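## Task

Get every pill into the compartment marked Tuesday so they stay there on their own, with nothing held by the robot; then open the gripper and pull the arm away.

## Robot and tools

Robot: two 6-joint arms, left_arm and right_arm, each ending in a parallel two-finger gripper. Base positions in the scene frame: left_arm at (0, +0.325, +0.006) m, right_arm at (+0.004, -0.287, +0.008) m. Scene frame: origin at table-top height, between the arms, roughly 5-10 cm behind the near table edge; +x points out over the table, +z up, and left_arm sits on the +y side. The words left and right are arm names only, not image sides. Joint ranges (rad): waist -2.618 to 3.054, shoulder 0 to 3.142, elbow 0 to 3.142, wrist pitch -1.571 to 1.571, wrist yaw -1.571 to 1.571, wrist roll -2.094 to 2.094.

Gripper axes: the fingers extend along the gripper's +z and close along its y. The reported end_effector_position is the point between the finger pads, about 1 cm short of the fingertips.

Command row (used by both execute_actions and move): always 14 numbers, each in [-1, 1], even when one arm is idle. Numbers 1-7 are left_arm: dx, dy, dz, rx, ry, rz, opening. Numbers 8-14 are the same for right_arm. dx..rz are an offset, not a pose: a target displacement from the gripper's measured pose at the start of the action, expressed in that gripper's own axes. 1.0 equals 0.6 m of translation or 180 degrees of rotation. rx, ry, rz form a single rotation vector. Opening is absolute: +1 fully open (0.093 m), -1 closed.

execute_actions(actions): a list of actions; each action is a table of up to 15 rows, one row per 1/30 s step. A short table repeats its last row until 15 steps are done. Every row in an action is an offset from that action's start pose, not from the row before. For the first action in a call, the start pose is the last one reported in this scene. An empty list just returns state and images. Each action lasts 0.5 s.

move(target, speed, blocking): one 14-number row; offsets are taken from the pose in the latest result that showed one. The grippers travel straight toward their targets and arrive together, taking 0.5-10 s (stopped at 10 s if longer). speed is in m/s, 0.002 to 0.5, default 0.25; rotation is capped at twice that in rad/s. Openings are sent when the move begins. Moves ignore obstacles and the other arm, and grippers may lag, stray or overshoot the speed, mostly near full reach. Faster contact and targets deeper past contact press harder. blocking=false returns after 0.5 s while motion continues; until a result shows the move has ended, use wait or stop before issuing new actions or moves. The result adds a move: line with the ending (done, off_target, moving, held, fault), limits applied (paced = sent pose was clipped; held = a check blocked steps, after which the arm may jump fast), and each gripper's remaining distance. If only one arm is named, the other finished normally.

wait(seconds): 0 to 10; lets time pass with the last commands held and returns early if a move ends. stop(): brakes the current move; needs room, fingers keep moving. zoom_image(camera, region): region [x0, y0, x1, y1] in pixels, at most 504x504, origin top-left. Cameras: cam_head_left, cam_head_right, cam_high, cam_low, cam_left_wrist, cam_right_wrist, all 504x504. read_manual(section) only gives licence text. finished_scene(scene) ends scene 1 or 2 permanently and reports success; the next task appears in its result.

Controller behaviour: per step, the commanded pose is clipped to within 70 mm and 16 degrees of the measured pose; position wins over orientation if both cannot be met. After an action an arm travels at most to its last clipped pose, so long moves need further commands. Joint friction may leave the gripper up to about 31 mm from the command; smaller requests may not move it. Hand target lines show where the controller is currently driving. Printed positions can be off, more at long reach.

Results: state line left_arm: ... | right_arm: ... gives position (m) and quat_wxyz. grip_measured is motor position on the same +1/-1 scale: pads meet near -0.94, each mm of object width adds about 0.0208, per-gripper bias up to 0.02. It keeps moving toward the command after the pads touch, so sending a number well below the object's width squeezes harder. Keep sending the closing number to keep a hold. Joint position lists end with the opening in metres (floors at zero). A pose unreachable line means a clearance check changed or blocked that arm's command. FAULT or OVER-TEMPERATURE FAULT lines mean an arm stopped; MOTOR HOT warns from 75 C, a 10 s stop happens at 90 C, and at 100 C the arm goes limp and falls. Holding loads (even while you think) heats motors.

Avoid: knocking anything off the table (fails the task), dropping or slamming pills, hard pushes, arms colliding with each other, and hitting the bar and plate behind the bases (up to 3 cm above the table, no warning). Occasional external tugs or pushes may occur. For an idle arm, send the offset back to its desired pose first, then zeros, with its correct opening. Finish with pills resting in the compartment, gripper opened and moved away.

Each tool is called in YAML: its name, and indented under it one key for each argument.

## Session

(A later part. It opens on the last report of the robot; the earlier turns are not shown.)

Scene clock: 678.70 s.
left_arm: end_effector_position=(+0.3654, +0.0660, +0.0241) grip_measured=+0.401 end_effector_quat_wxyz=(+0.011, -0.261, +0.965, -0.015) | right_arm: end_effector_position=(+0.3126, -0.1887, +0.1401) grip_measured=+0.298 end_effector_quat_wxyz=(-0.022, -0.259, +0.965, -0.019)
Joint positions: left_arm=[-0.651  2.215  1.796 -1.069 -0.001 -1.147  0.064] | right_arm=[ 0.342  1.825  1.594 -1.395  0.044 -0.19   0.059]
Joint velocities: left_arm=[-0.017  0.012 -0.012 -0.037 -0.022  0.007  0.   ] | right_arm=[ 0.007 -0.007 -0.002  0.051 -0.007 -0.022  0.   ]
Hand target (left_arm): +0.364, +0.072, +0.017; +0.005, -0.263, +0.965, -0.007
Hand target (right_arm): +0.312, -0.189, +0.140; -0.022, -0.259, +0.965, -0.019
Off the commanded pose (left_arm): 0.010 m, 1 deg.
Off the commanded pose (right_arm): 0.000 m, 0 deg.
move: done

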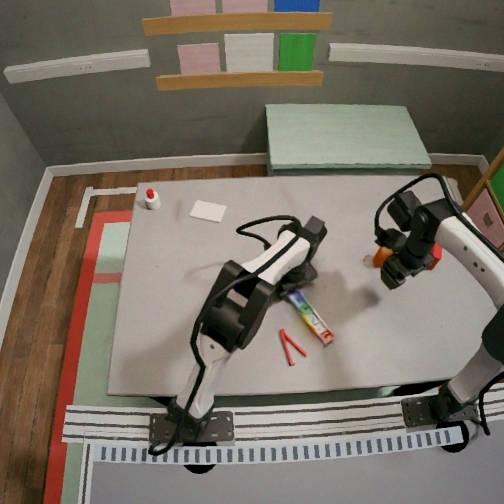

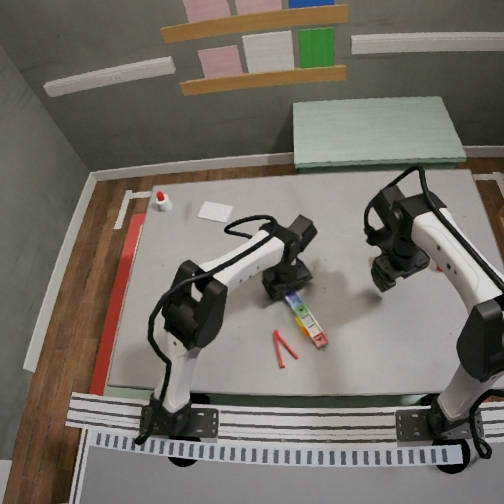

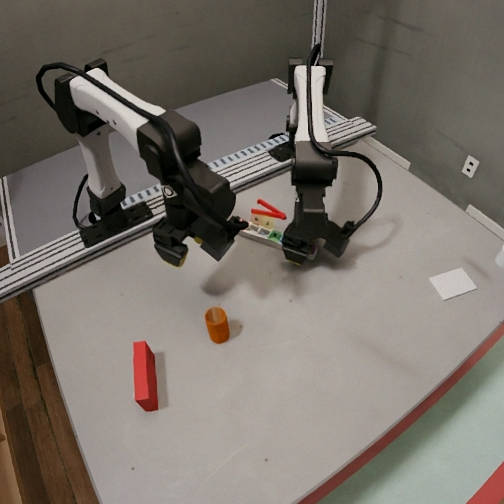

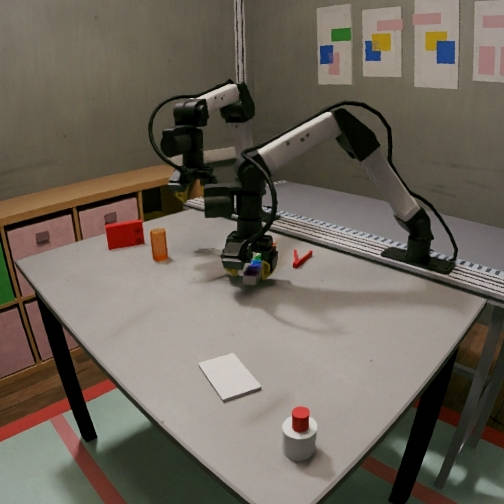

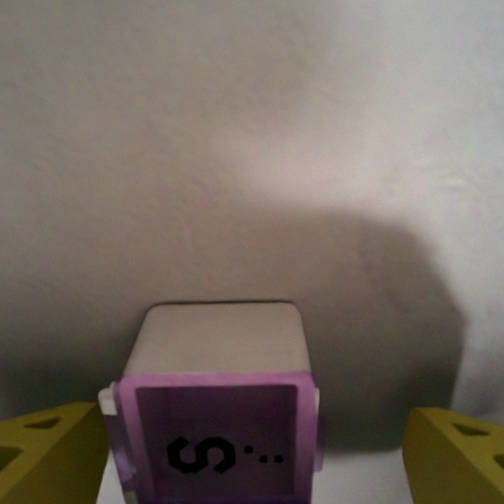

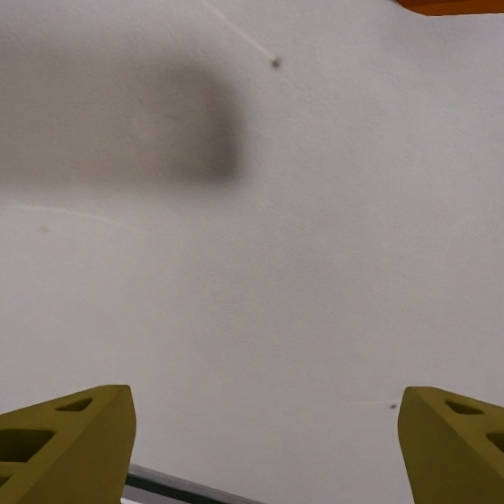

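On Saturday. Shift a bit, lower, close.

move:
  target: [0,0.02,0.015,0,0,0,0.4,0,0,0,0,0,0,0.3]
  speed: 0.05

move:
  target: [0,0,0,0,0,0,-0.45,0,0,0,0,0,0,0.3]

move:
  target: [0,0,-0.15,0,0,0,-0.45,0,0,0,0,0,0,0.3]
  speed: 0.1

Scene clock: 685.77 s.
left_arm: end_effector_position=(+0.3619, +0.0686, +0.0185) grip_measured=+0.401 end_effector_quat_wxyz=(+0.016, -0.259, +0.965, -0.020) | right_arm: end_effector_position=(+0.3126, -0.1887, +0.1401) grip_measured=+0.298 end_effector_quat_wxyz=(-0.022, -0.259, +0.965, -0.019)
Joint positions: left_arm=[-0.651  2.19   1.73  -1.014 -0.002 -1.143  0.064] | right_arm=[ 0.342  1.825  1.594 -1.395  0.044 -0.19   0.059]
Joint velocities: left_arm=[ 0.002  0.007 -0.022  0.022  0.037 -0.022 -0.   ] | right_arm=[-0.002 -0.002 -0.012  0.037  0.007  0.051  0.001]
Hand target (left_arm): +0.360, +0.076, +0.015; +0.011, -0.261, +0.965, -0.015
Hand target (right_arm): +0.313, -0.189, +0.140; -0.022, -0.259, +0.965, -0.019
Off the commanded pose (left_arm): 0.009 m, 1 deg.
Off the commanded pose (right_arm): 0.000 m, 0 deg.
move: done

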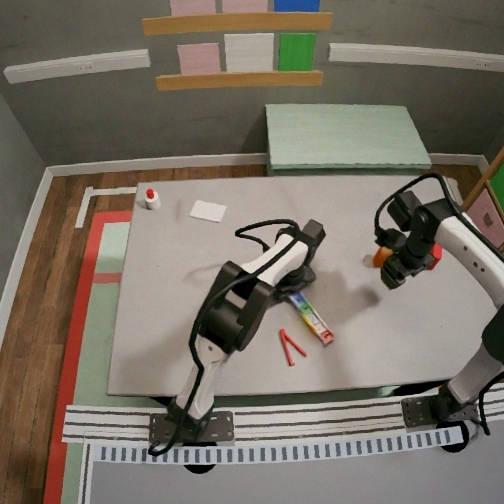

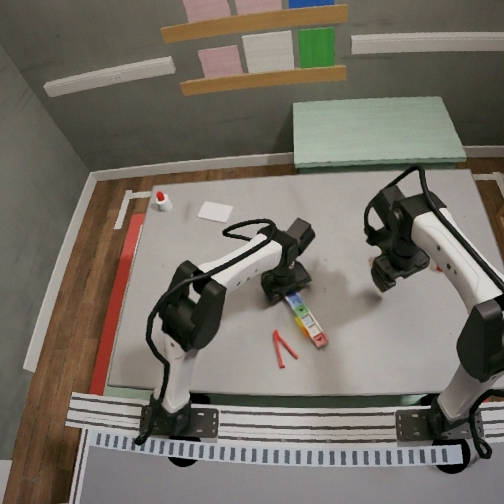

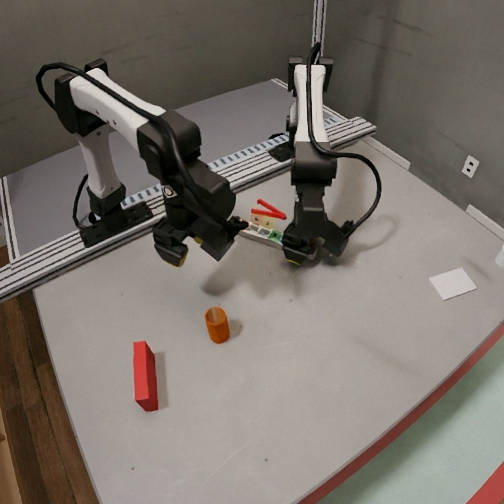

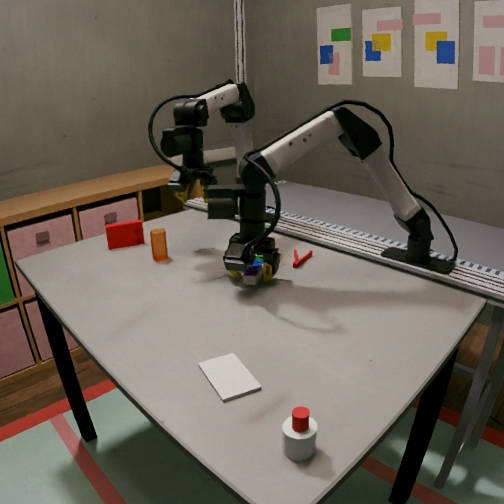

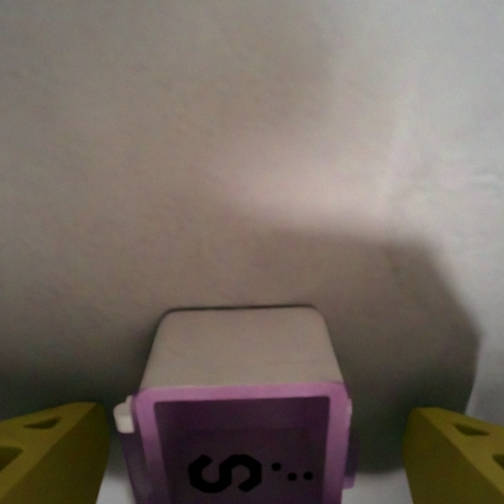

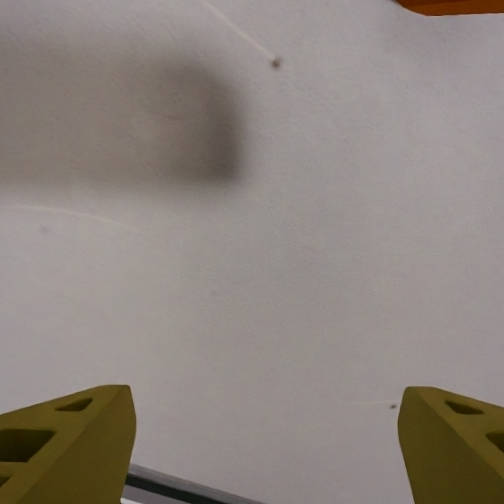

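Scene clock: 686.27 s.
left_arm: end_effector_position=(+0.3620, +0.0685, +0.0185) grip_measured=-0.420 end_effector_quat_wxyz=(+0.016, -0.259, +0.965, -0.020) | right_arm: end_effector_position=(+0.3126, -0.1887, +0.1401) grip_measured=+0.298 end_effector_quat_wxyz=(-0.022, -0.259, +0.965, -0.019)
Joint positions: left_arm=[-0.651  2.19   1.73  -1.014 -0.002 -1.143  0.025] | right_arm=[ 0.342  1.825  1.594 -1.395  0.044 -0.19   0.059]
Joint velocities: left_arm=[-0.002 -0.007 -0.007 -0.022 -0.007  0.022  0.001] | right_arm=[ 0.002  0.007  0.007 -0.037  0.051  0.051 -0.   ]
Hand target (left_arm): +0.362, +0.069, +0.018; +0.016, -0.259, +0.965, -0.020
Hand target (right_arm): +0.313, -0.189, +0.140; -0.022, -0.259, +0.965, -0.019
Off the commanded pose (left_arm): 0.000 m, 0 deg.
Off the commanded pose (right_arm): 0.000 m, 0 deg.
move: done

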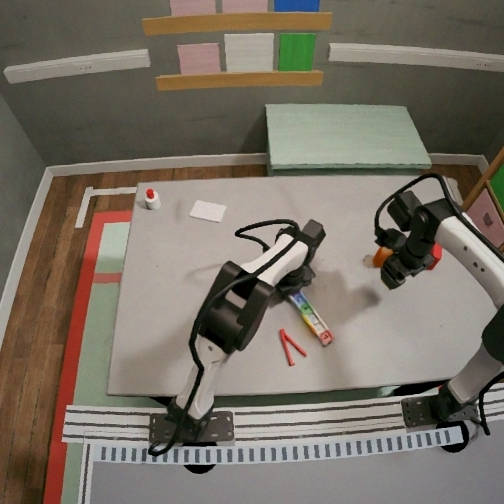

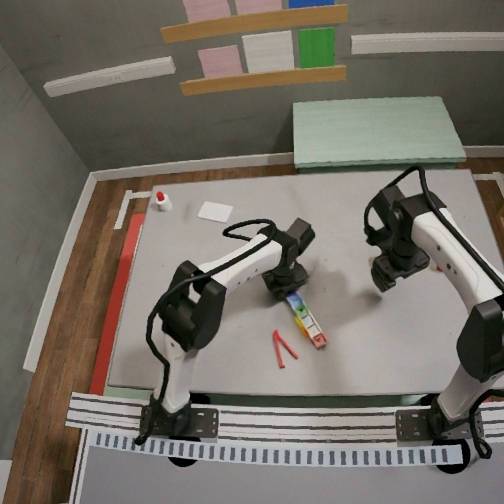

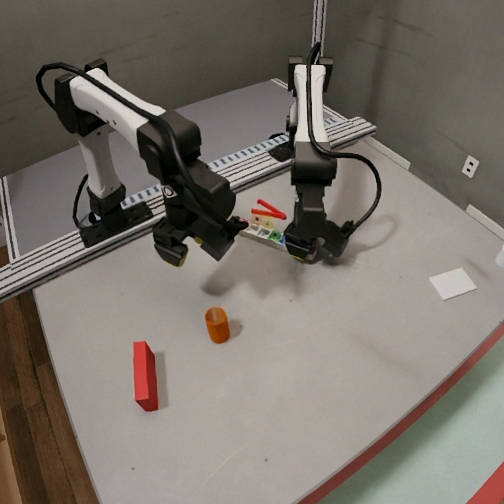

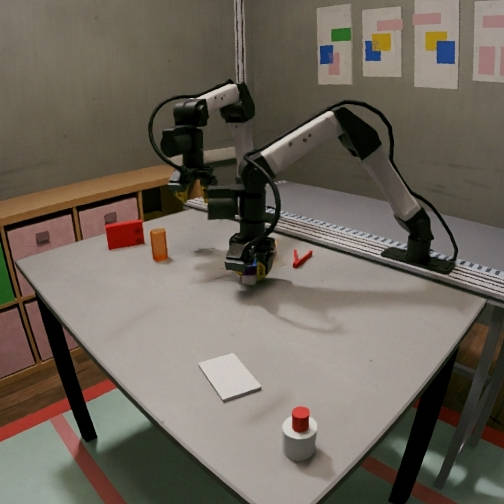

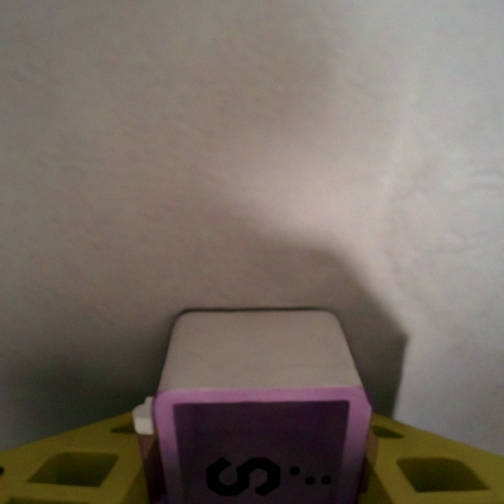

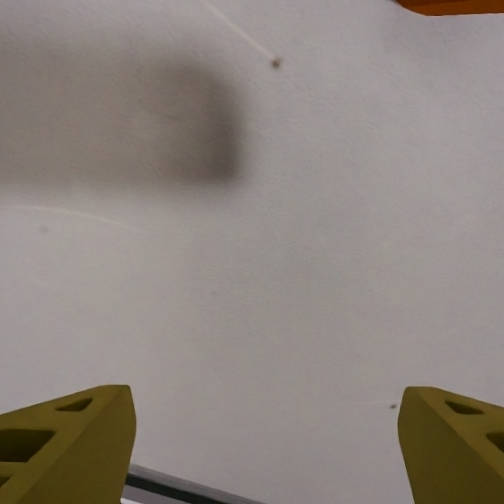

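Scene clock: 687.73 s.
left_arm: end_effector_position=(+0.3593, +0.0707, +0.1009) grip_measured=-0.420 end_effector_quat_wxyz=(+0.016, -0.259, +0.965, -0.020) | right_arm: end_effector_position=(+0.3126, -0.1887, +0.1401) grip_measured=+0.298 end_effector_quat_wxyz=(-0.022, -0.259, +0.965, -0.019)
Joint positions: left_arm=[-0.651  2.134  1.969 -1.311 -0.002 -1.143  0.025] | right_arm=[ 0.342  1.825  1.594 -1.395  0.044 -0.19   0.059]
Joint velocities: left_arm=[-0.012 -0.002 -0.037  0.022 -0.022 -0.037 -0.   ] | right_arm=[-0.007 -0.002  0.012  0.022 -0.022 -0.081  0.   ]
Hand target (left_arm): +0.357, +0.071, +0.108; +0.016, -0.259, +0.965, -0.021
Hand target (right_arm): +0.313, -0.189, +0.140; -0.022, -0.259, +0.965, -0.019
Off the commanded pose (left_arm): 0.008 m, 0 deg.
Off the commanded pose (right_arm): 0.000 m, 0 deg.
move: done

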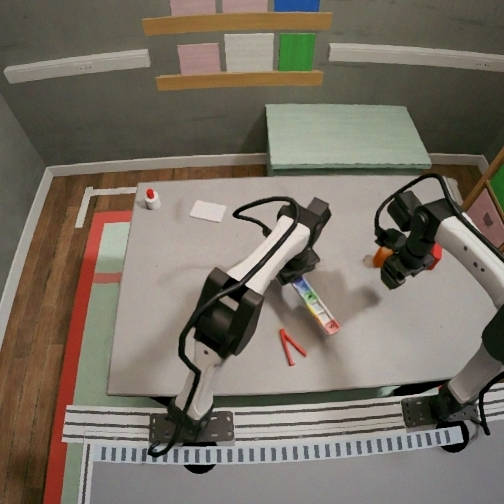

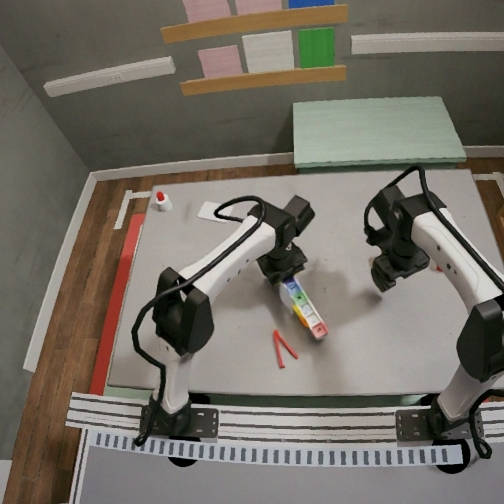

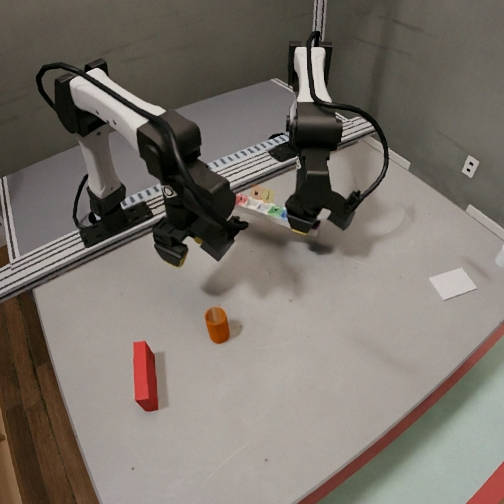

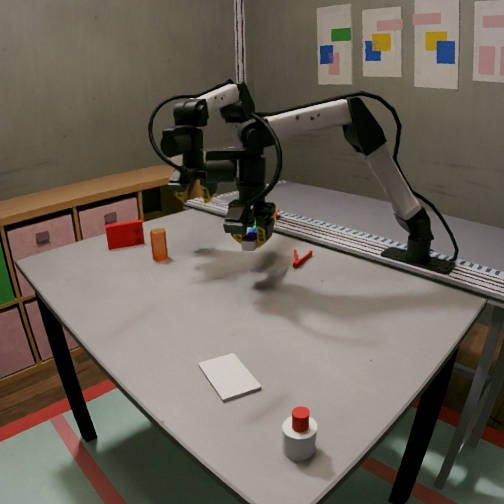

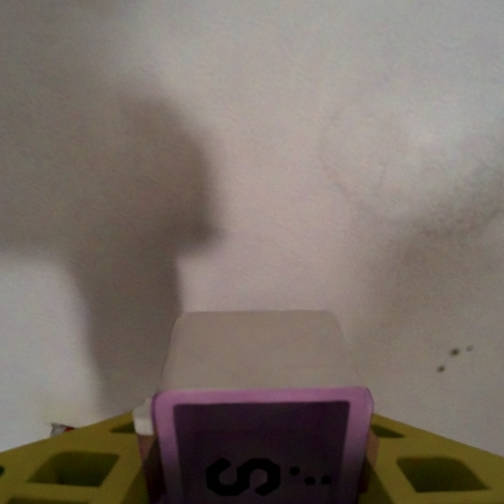

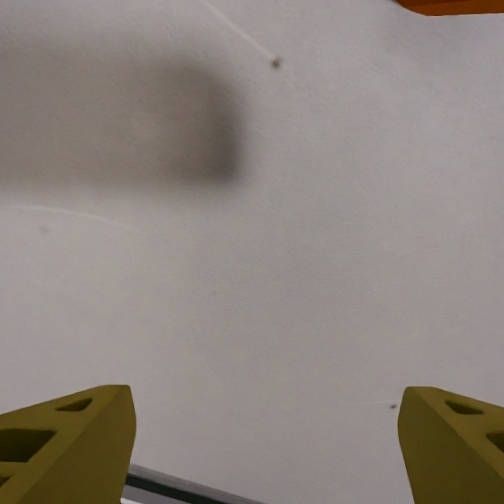

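move:
  target: [-0.022,0.038,0,0,0,0.333,-0.45,0,0,0,0,0,0,0.3]
  speed: 0.2

move:
  target: [0,0,0,0,0,0,-0.45,-0.08,0.45,0.06,-0.131,-0.487,-0.131,0.3]

move:
  target: [0,0,0,0,0,0,-0.45,0,0,0,0,0,0.5,0.3]
  speed: 0.4

Scene clock: 726.23 s.
left_arm: end_effector_position=(+0.3611, +0.0910, +0.0975) grip_measured=-0.420 end_effector_quat_wxyz=(+0.025, +0.258, +0.966, -0.008) | right_arm: end_effector_position=(+0.3126, -0.1887, +0.1401) grip_measured=+0.298 end_effector_quat_wxyz=(-0.022, -0.259, +0.965, -0.019)
Joint positions: left_arm=[-0.61   2.088  1.882 -1.269 -0.002 -0.054  0.025] | right_arm=[ 0.342  1.825  1.594 -1.395  0.044 -0.19   0.059]
Joint velocities: left_arm=[-0.007 -0.012  0.007  0.007 -0.037 -0.022 -0.001] | right_arm=[ 0.007  0.002 -0.012 -0.081 -0.022  0.037  0.   ]
Hand target (left_arm): +0.360, +0.097, +0.100; +0.024, +0.257, +0.966, -0.009
Hand target (right_arm): +0.313, -0.189, +0.140; -0.022, -0.259, +0.965, -0.019
Off the commanded pose (left_arm): 0.007 m, 0 deg.
Off the commanded pose (right_arm): 0.000 m, 0 deg.
move: done

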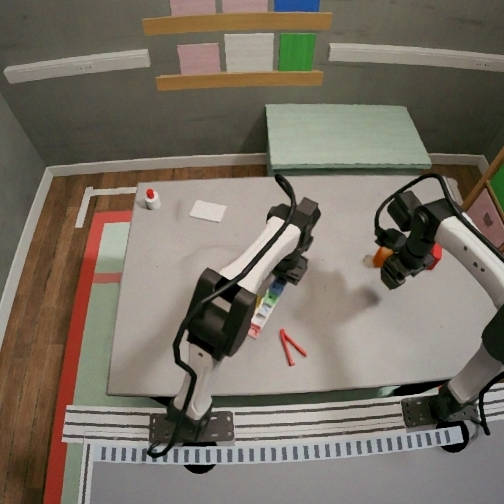

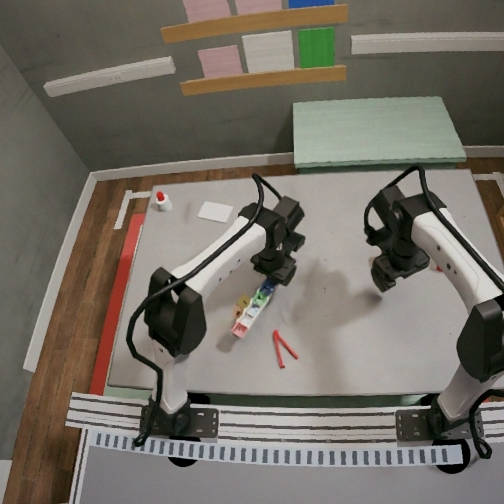

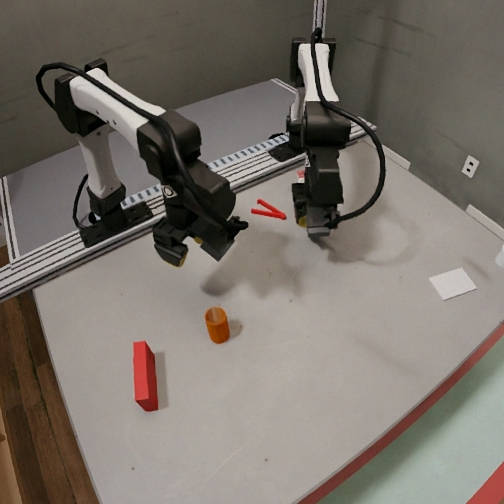

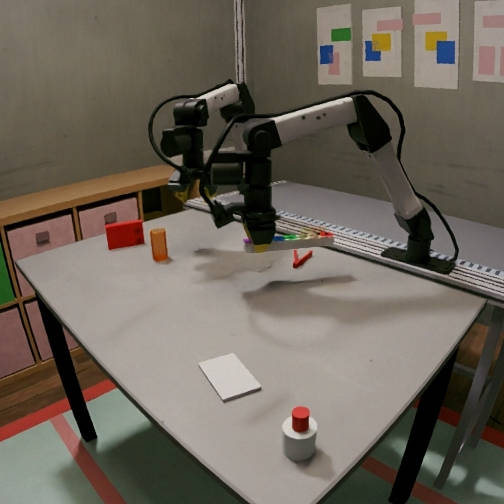

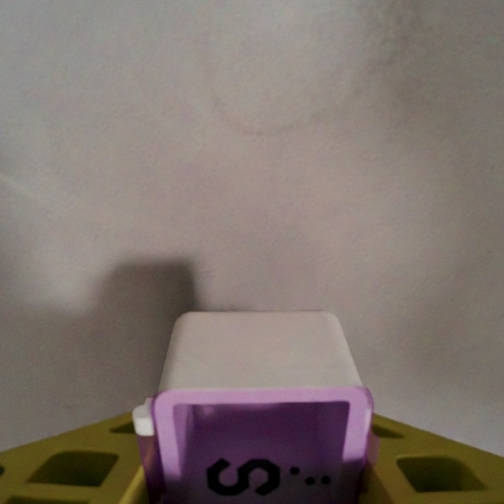

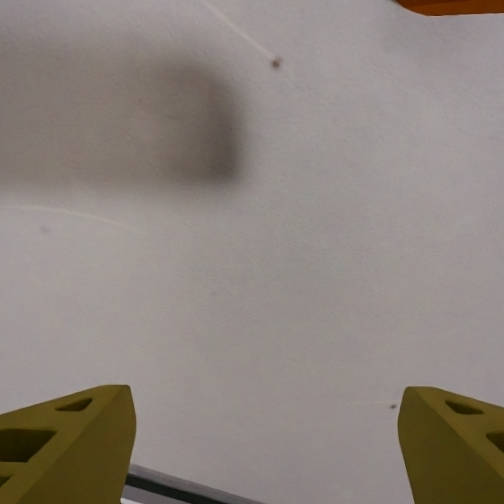

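Scene clock: 730.33 s.
left_arm: end_effector_position=(+0.3616, +0.0906, +0.0975) grip_measured=-0.420 end_effector_quat_wxyz=(+0.026, +0.258, +0.966, -0.008) | right_arm: end_effector_position=(+0.2194, +0.0644, +0.0892) grip_measured=+0.298 end_effector_quat_wxyz=(+0.584, -0.371, +0.640, +0.334)
Joint positions: left_arm=[-0.61   2.088  1.882 -1.266 -0.002 -0.054  0.025] | right_arm=[ 1.011  2.017  0.358  1.549 -0.042 -0.012  0.06 ]
Joint velocities: left_arm=[-0.002 -0.007  0.022  0.022 -0.022  0.037  0.001] | right_arm=[-0.022  0.002 -0.012 -0.007 -0.051  0.007  0.   ]
Hand target (left_arm): +0.361, +0.091, +0.097; +0.025, +0.258, +0.966, -0.008
Hand target (right_arm): +0.221, +0.068, +0.093; +0.594, -0.369, +0.633, +0.333
Off the commanded pose (left_arm): 0.001 m, 0 deg.
Off the commanded pose (right_arm): 0.007 m, 2 deg.
joint sent to its limit (right arm) — the command would take joint 4 (wrist pitch) past its upper limit, so that joint was sent only as far as its limit.
move: done

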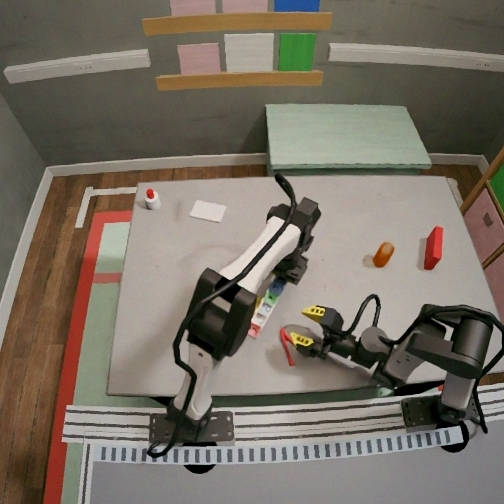

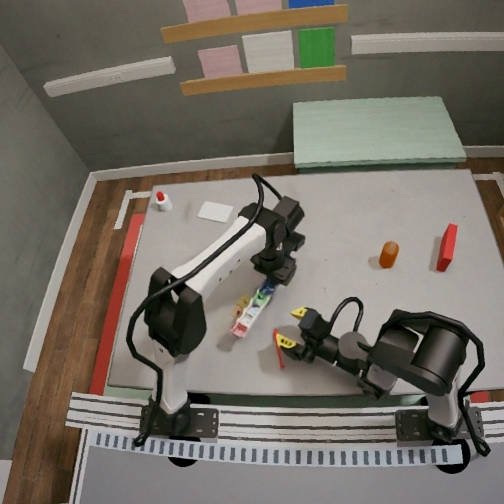

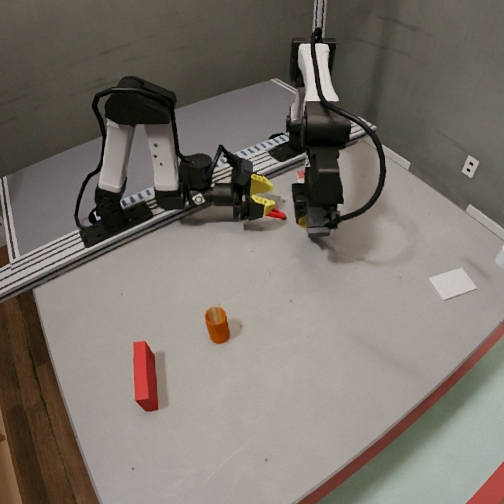

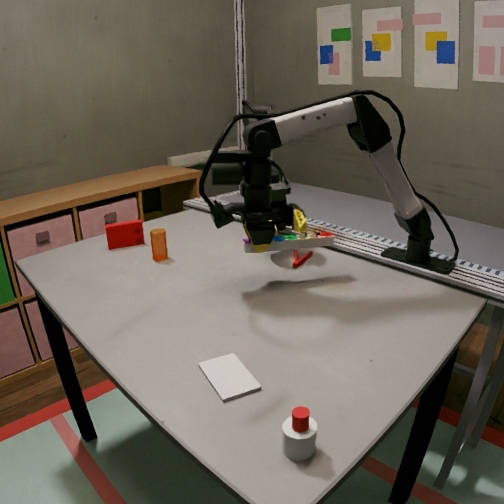

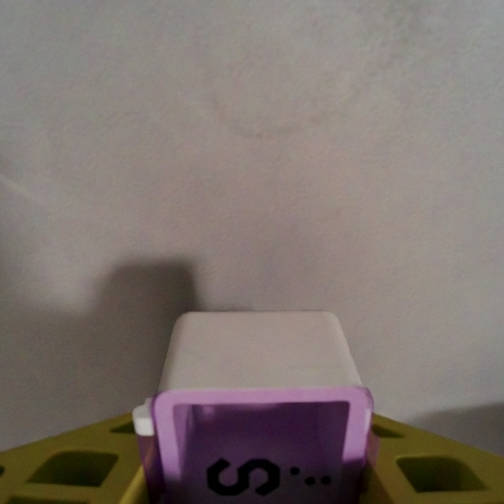

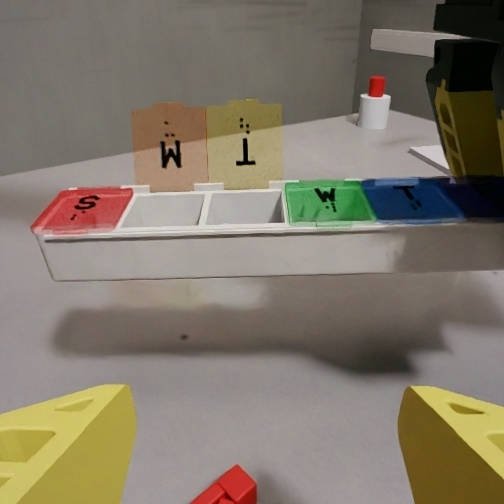

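Scene clock: 732.97 s.
left_arm: end_effector_position=(+0.3622, +0.0903, +0.0975) grip_measured=-0.420 end_effector_quat_wxyz=(+0.027, +0.258, +0.966, -0.008) | right_arm: end_effector_position=(+0.2194, +0.0644, +0.0892) grip_measured=+0.298 end_effector_quat_wxyz=(+0.180, +0.186, +0.716, +0.648)
Joint positions: left_arm=[-0.61   2.088  1.882 -1.264 -0.002 -0.054  0.025] | right_arm=[ 1.011  2.017  0.358  1.549 -0.042  1.547  0.06 ]
Joint velocities: left_arm=[ 0.012 -0.012 -0.002 -0.081  0.037 -0.022 -0.   ] | right_arm=[-0.002  0.007 -0.002 -0.007 -0.051  0.022 -0.   ]
Hand target (left_arm): +0.362, +0.091, +0.098; +0.026, +0.258, +0.966, -0.008
Hand target (right_arm): +0.219, +0.064, +0.089; +0.177, +0.190, +0.715, +0.649
Off the commanded pose (left_arm): 0.001 m, 0 deg.
Off the commanded pose (right_arm): 0.000 m, 1 deg.
move: done

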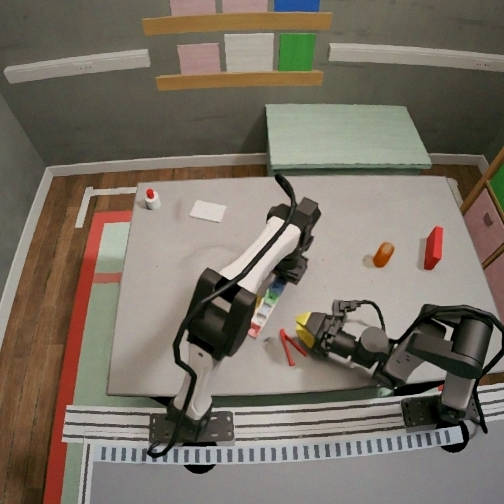

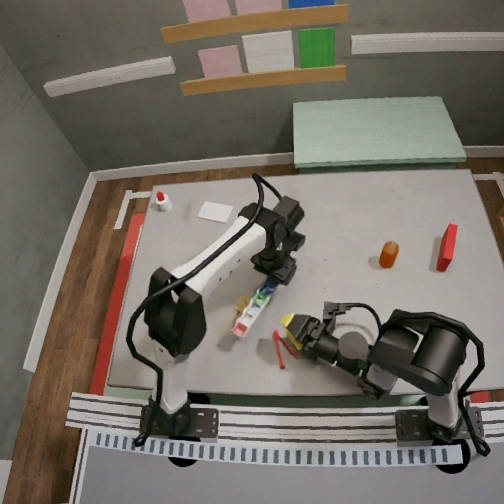

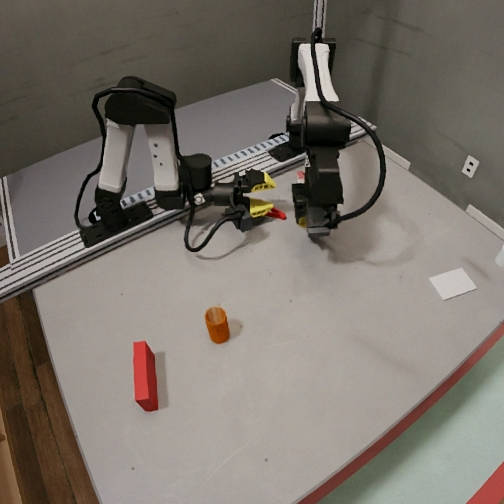

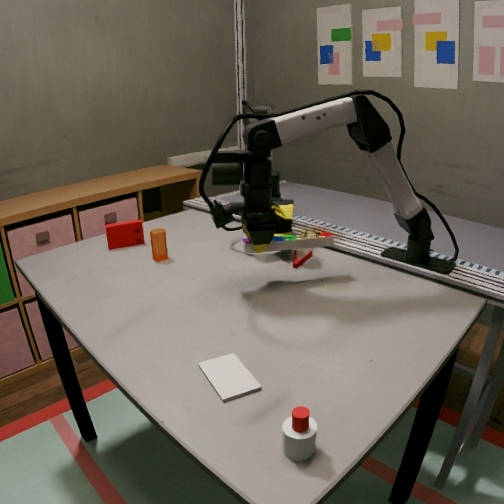

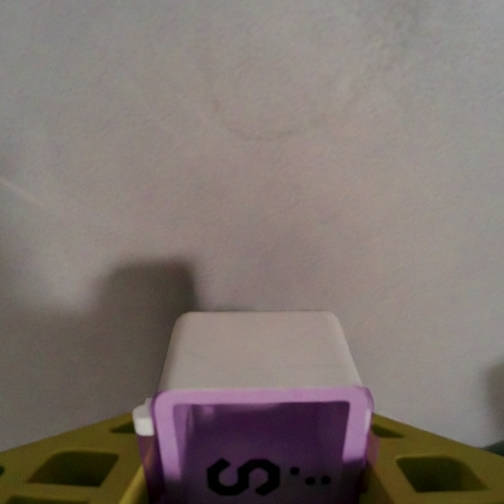

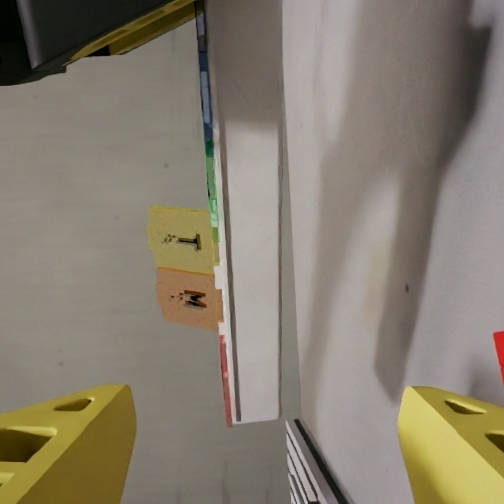

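move:
  target: [0,0,0,0,0,0,-0.45,0.02,0.017,0.1,-0.03,0,0,0.3]
  speed: 0.1

Scene clock: 745.13 s.
left_arm: end_effector_position=(+0.3626, +0.0900, +0.0976) grip_measured=-0.420 end_effector_quat_wxyz=(+0.028, +0.258, +0.966, -0.009) | right_arm: end_effector_position=(+0.2379, +0.1180, +0.0895) grip_measured=+0.298 end_effector_quat_wxyz=(+0.185, +0.177, +0.694, +0.673)
Joint positions: left_arm=[-0.61   2.088  1.882 -1.261 -0.002 -0.054  0.025] | right_arm=[ 1.05   2.176  0.589  1.549 -0.011  1.55   0.06 ]
Joint velocities: left_arm=[ 0.002 -0.017  0.022  0.007 -0.022 -0.007 -0.   ] | right_arm=[ 0.007  0.007  0.012 -0.066 -0.022  0.022 -0.   ]
Hand target (left_arm): +0.362, +0.090, +0.098; +0.027, +0.258, +0.966, -0.008
Hand target (right_arm): +0.239, +0.123, +0.094; +0.189, +0.178, +0.685, +0.680
Off the commanded pose (left_arm): 0.001 m, 0 deg.
Off the commanded pose (right_arm): 0.006 m, 1 deg.
move: done

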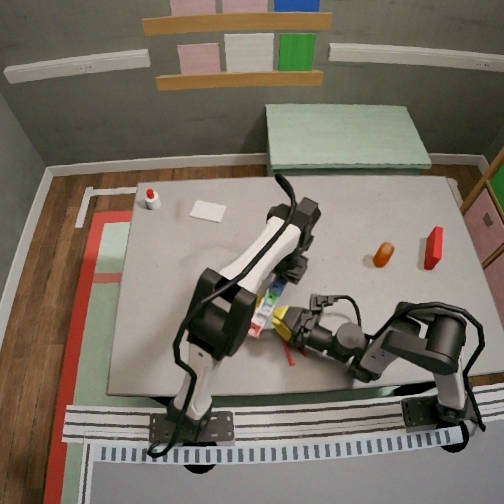

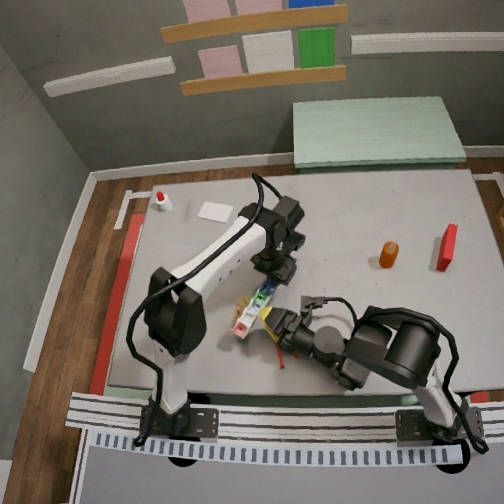

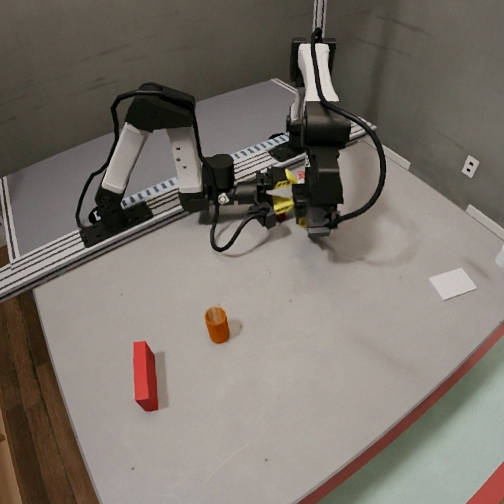

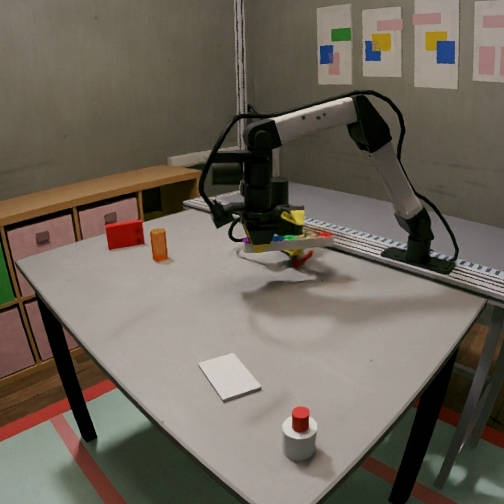

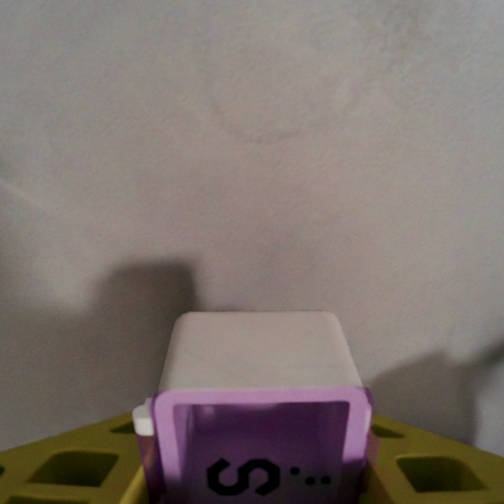

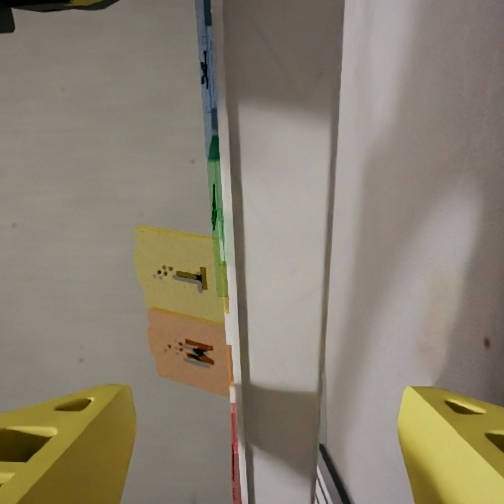

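move:
  target: [0,0,0,0,0,0,-0.45,-0.003,0.003,0.075,-0.008,0,0,0.1]
  speed: 0.05

zoom_image:
  camera: "cam_head_right"
  region: [210,270,310,350]

Scene clock: 758.33 s.
left_arm: end_effector_position=(+0.3632, +0.0896, +0.0976) grip_measured=-0.420 end_effector_quat_wxyz=(+0.030, +0.258, +0.966, -0.009) | right_arm: end_effector_position=(+0.2584, +0.1525, +0.0934) grip_measured=+0.102 end_effector_quat_wxyz=(+0.189, +0.174, +0.682, +0.684)
Joint positions: left_arm=[-0.61   2.088  1.882 -1.259 -0.002 -0.054  0.025] | right_arm=[ 1.05   2.25   0.764  1.481 -0.009  1.55   0.05 ]
Joint velocities: left_arm=[-0.002 -0.002 -0.012  0.022 -0.095  0.022  0.001] | right_arm=[-0.002  0.012 -0.012 -0.037 -0.022 -0.007 -0.001]
Hand target (left_arm): +0.363, +0.090, +0.098; +0.028, +0.258, +0.966, -0.009
Hand target (right_arm): +0.262, +0.156, +0.090; +0.187, +0.174, +0.685, +0.682
Off the commanded pose (left_arm): 0.001 m, 0 deg.
Off the commanded pose (right_arm): 0.006 m, 0 deg.
move: done

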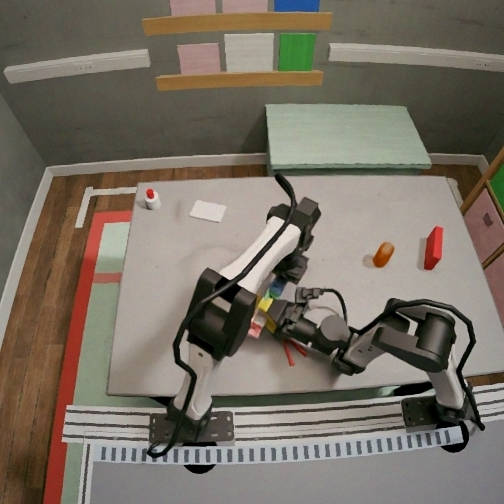

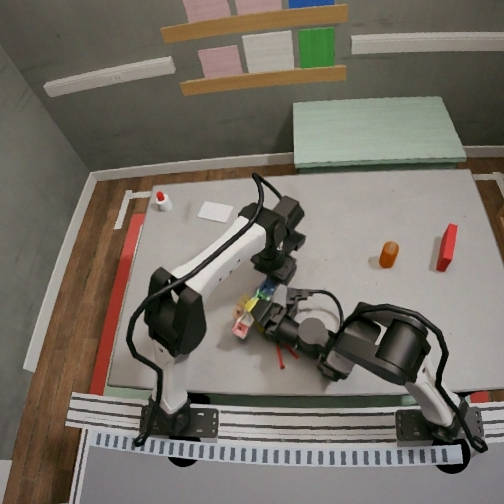

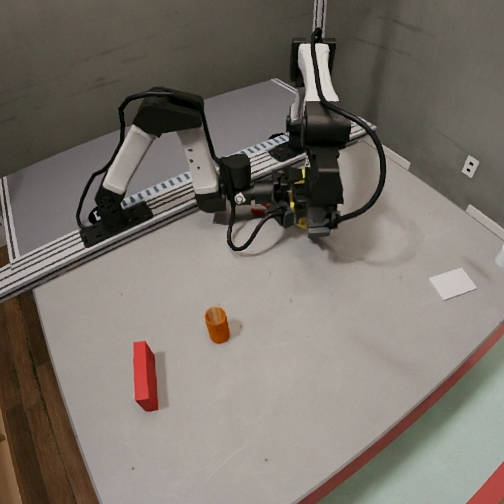

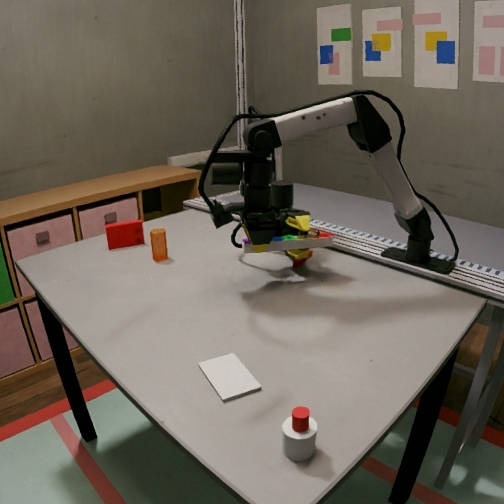

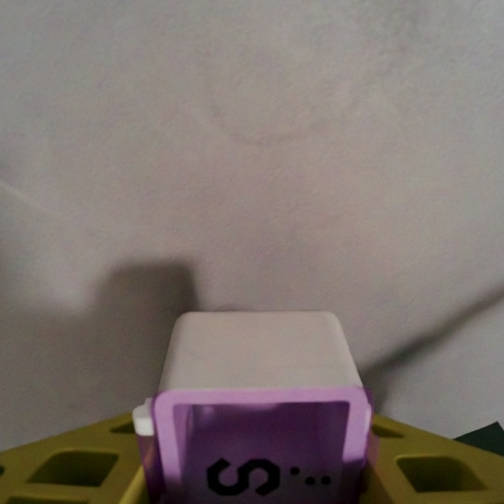

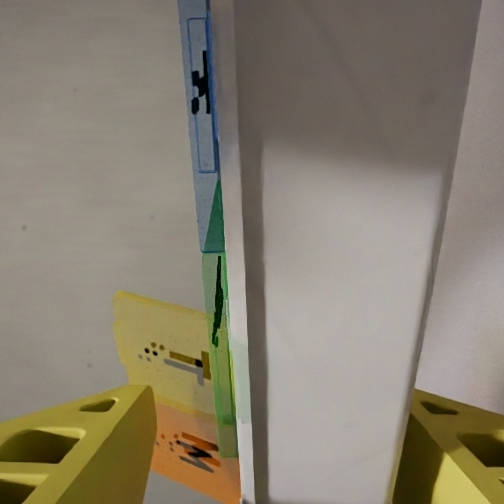

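Region (210, 270, 310, 350) of cam_head_right's 504x504 image, scaled by 5.040, with more detail than that image has; it fills the top 403 rows of this view, and the rest is white.

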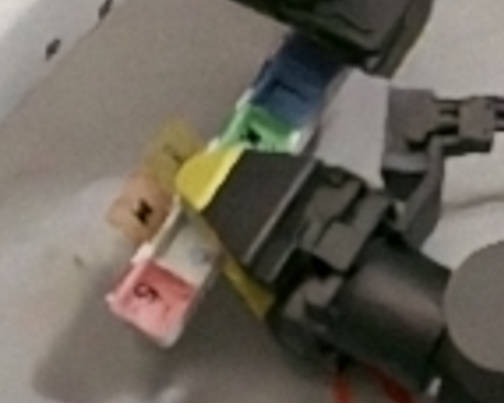

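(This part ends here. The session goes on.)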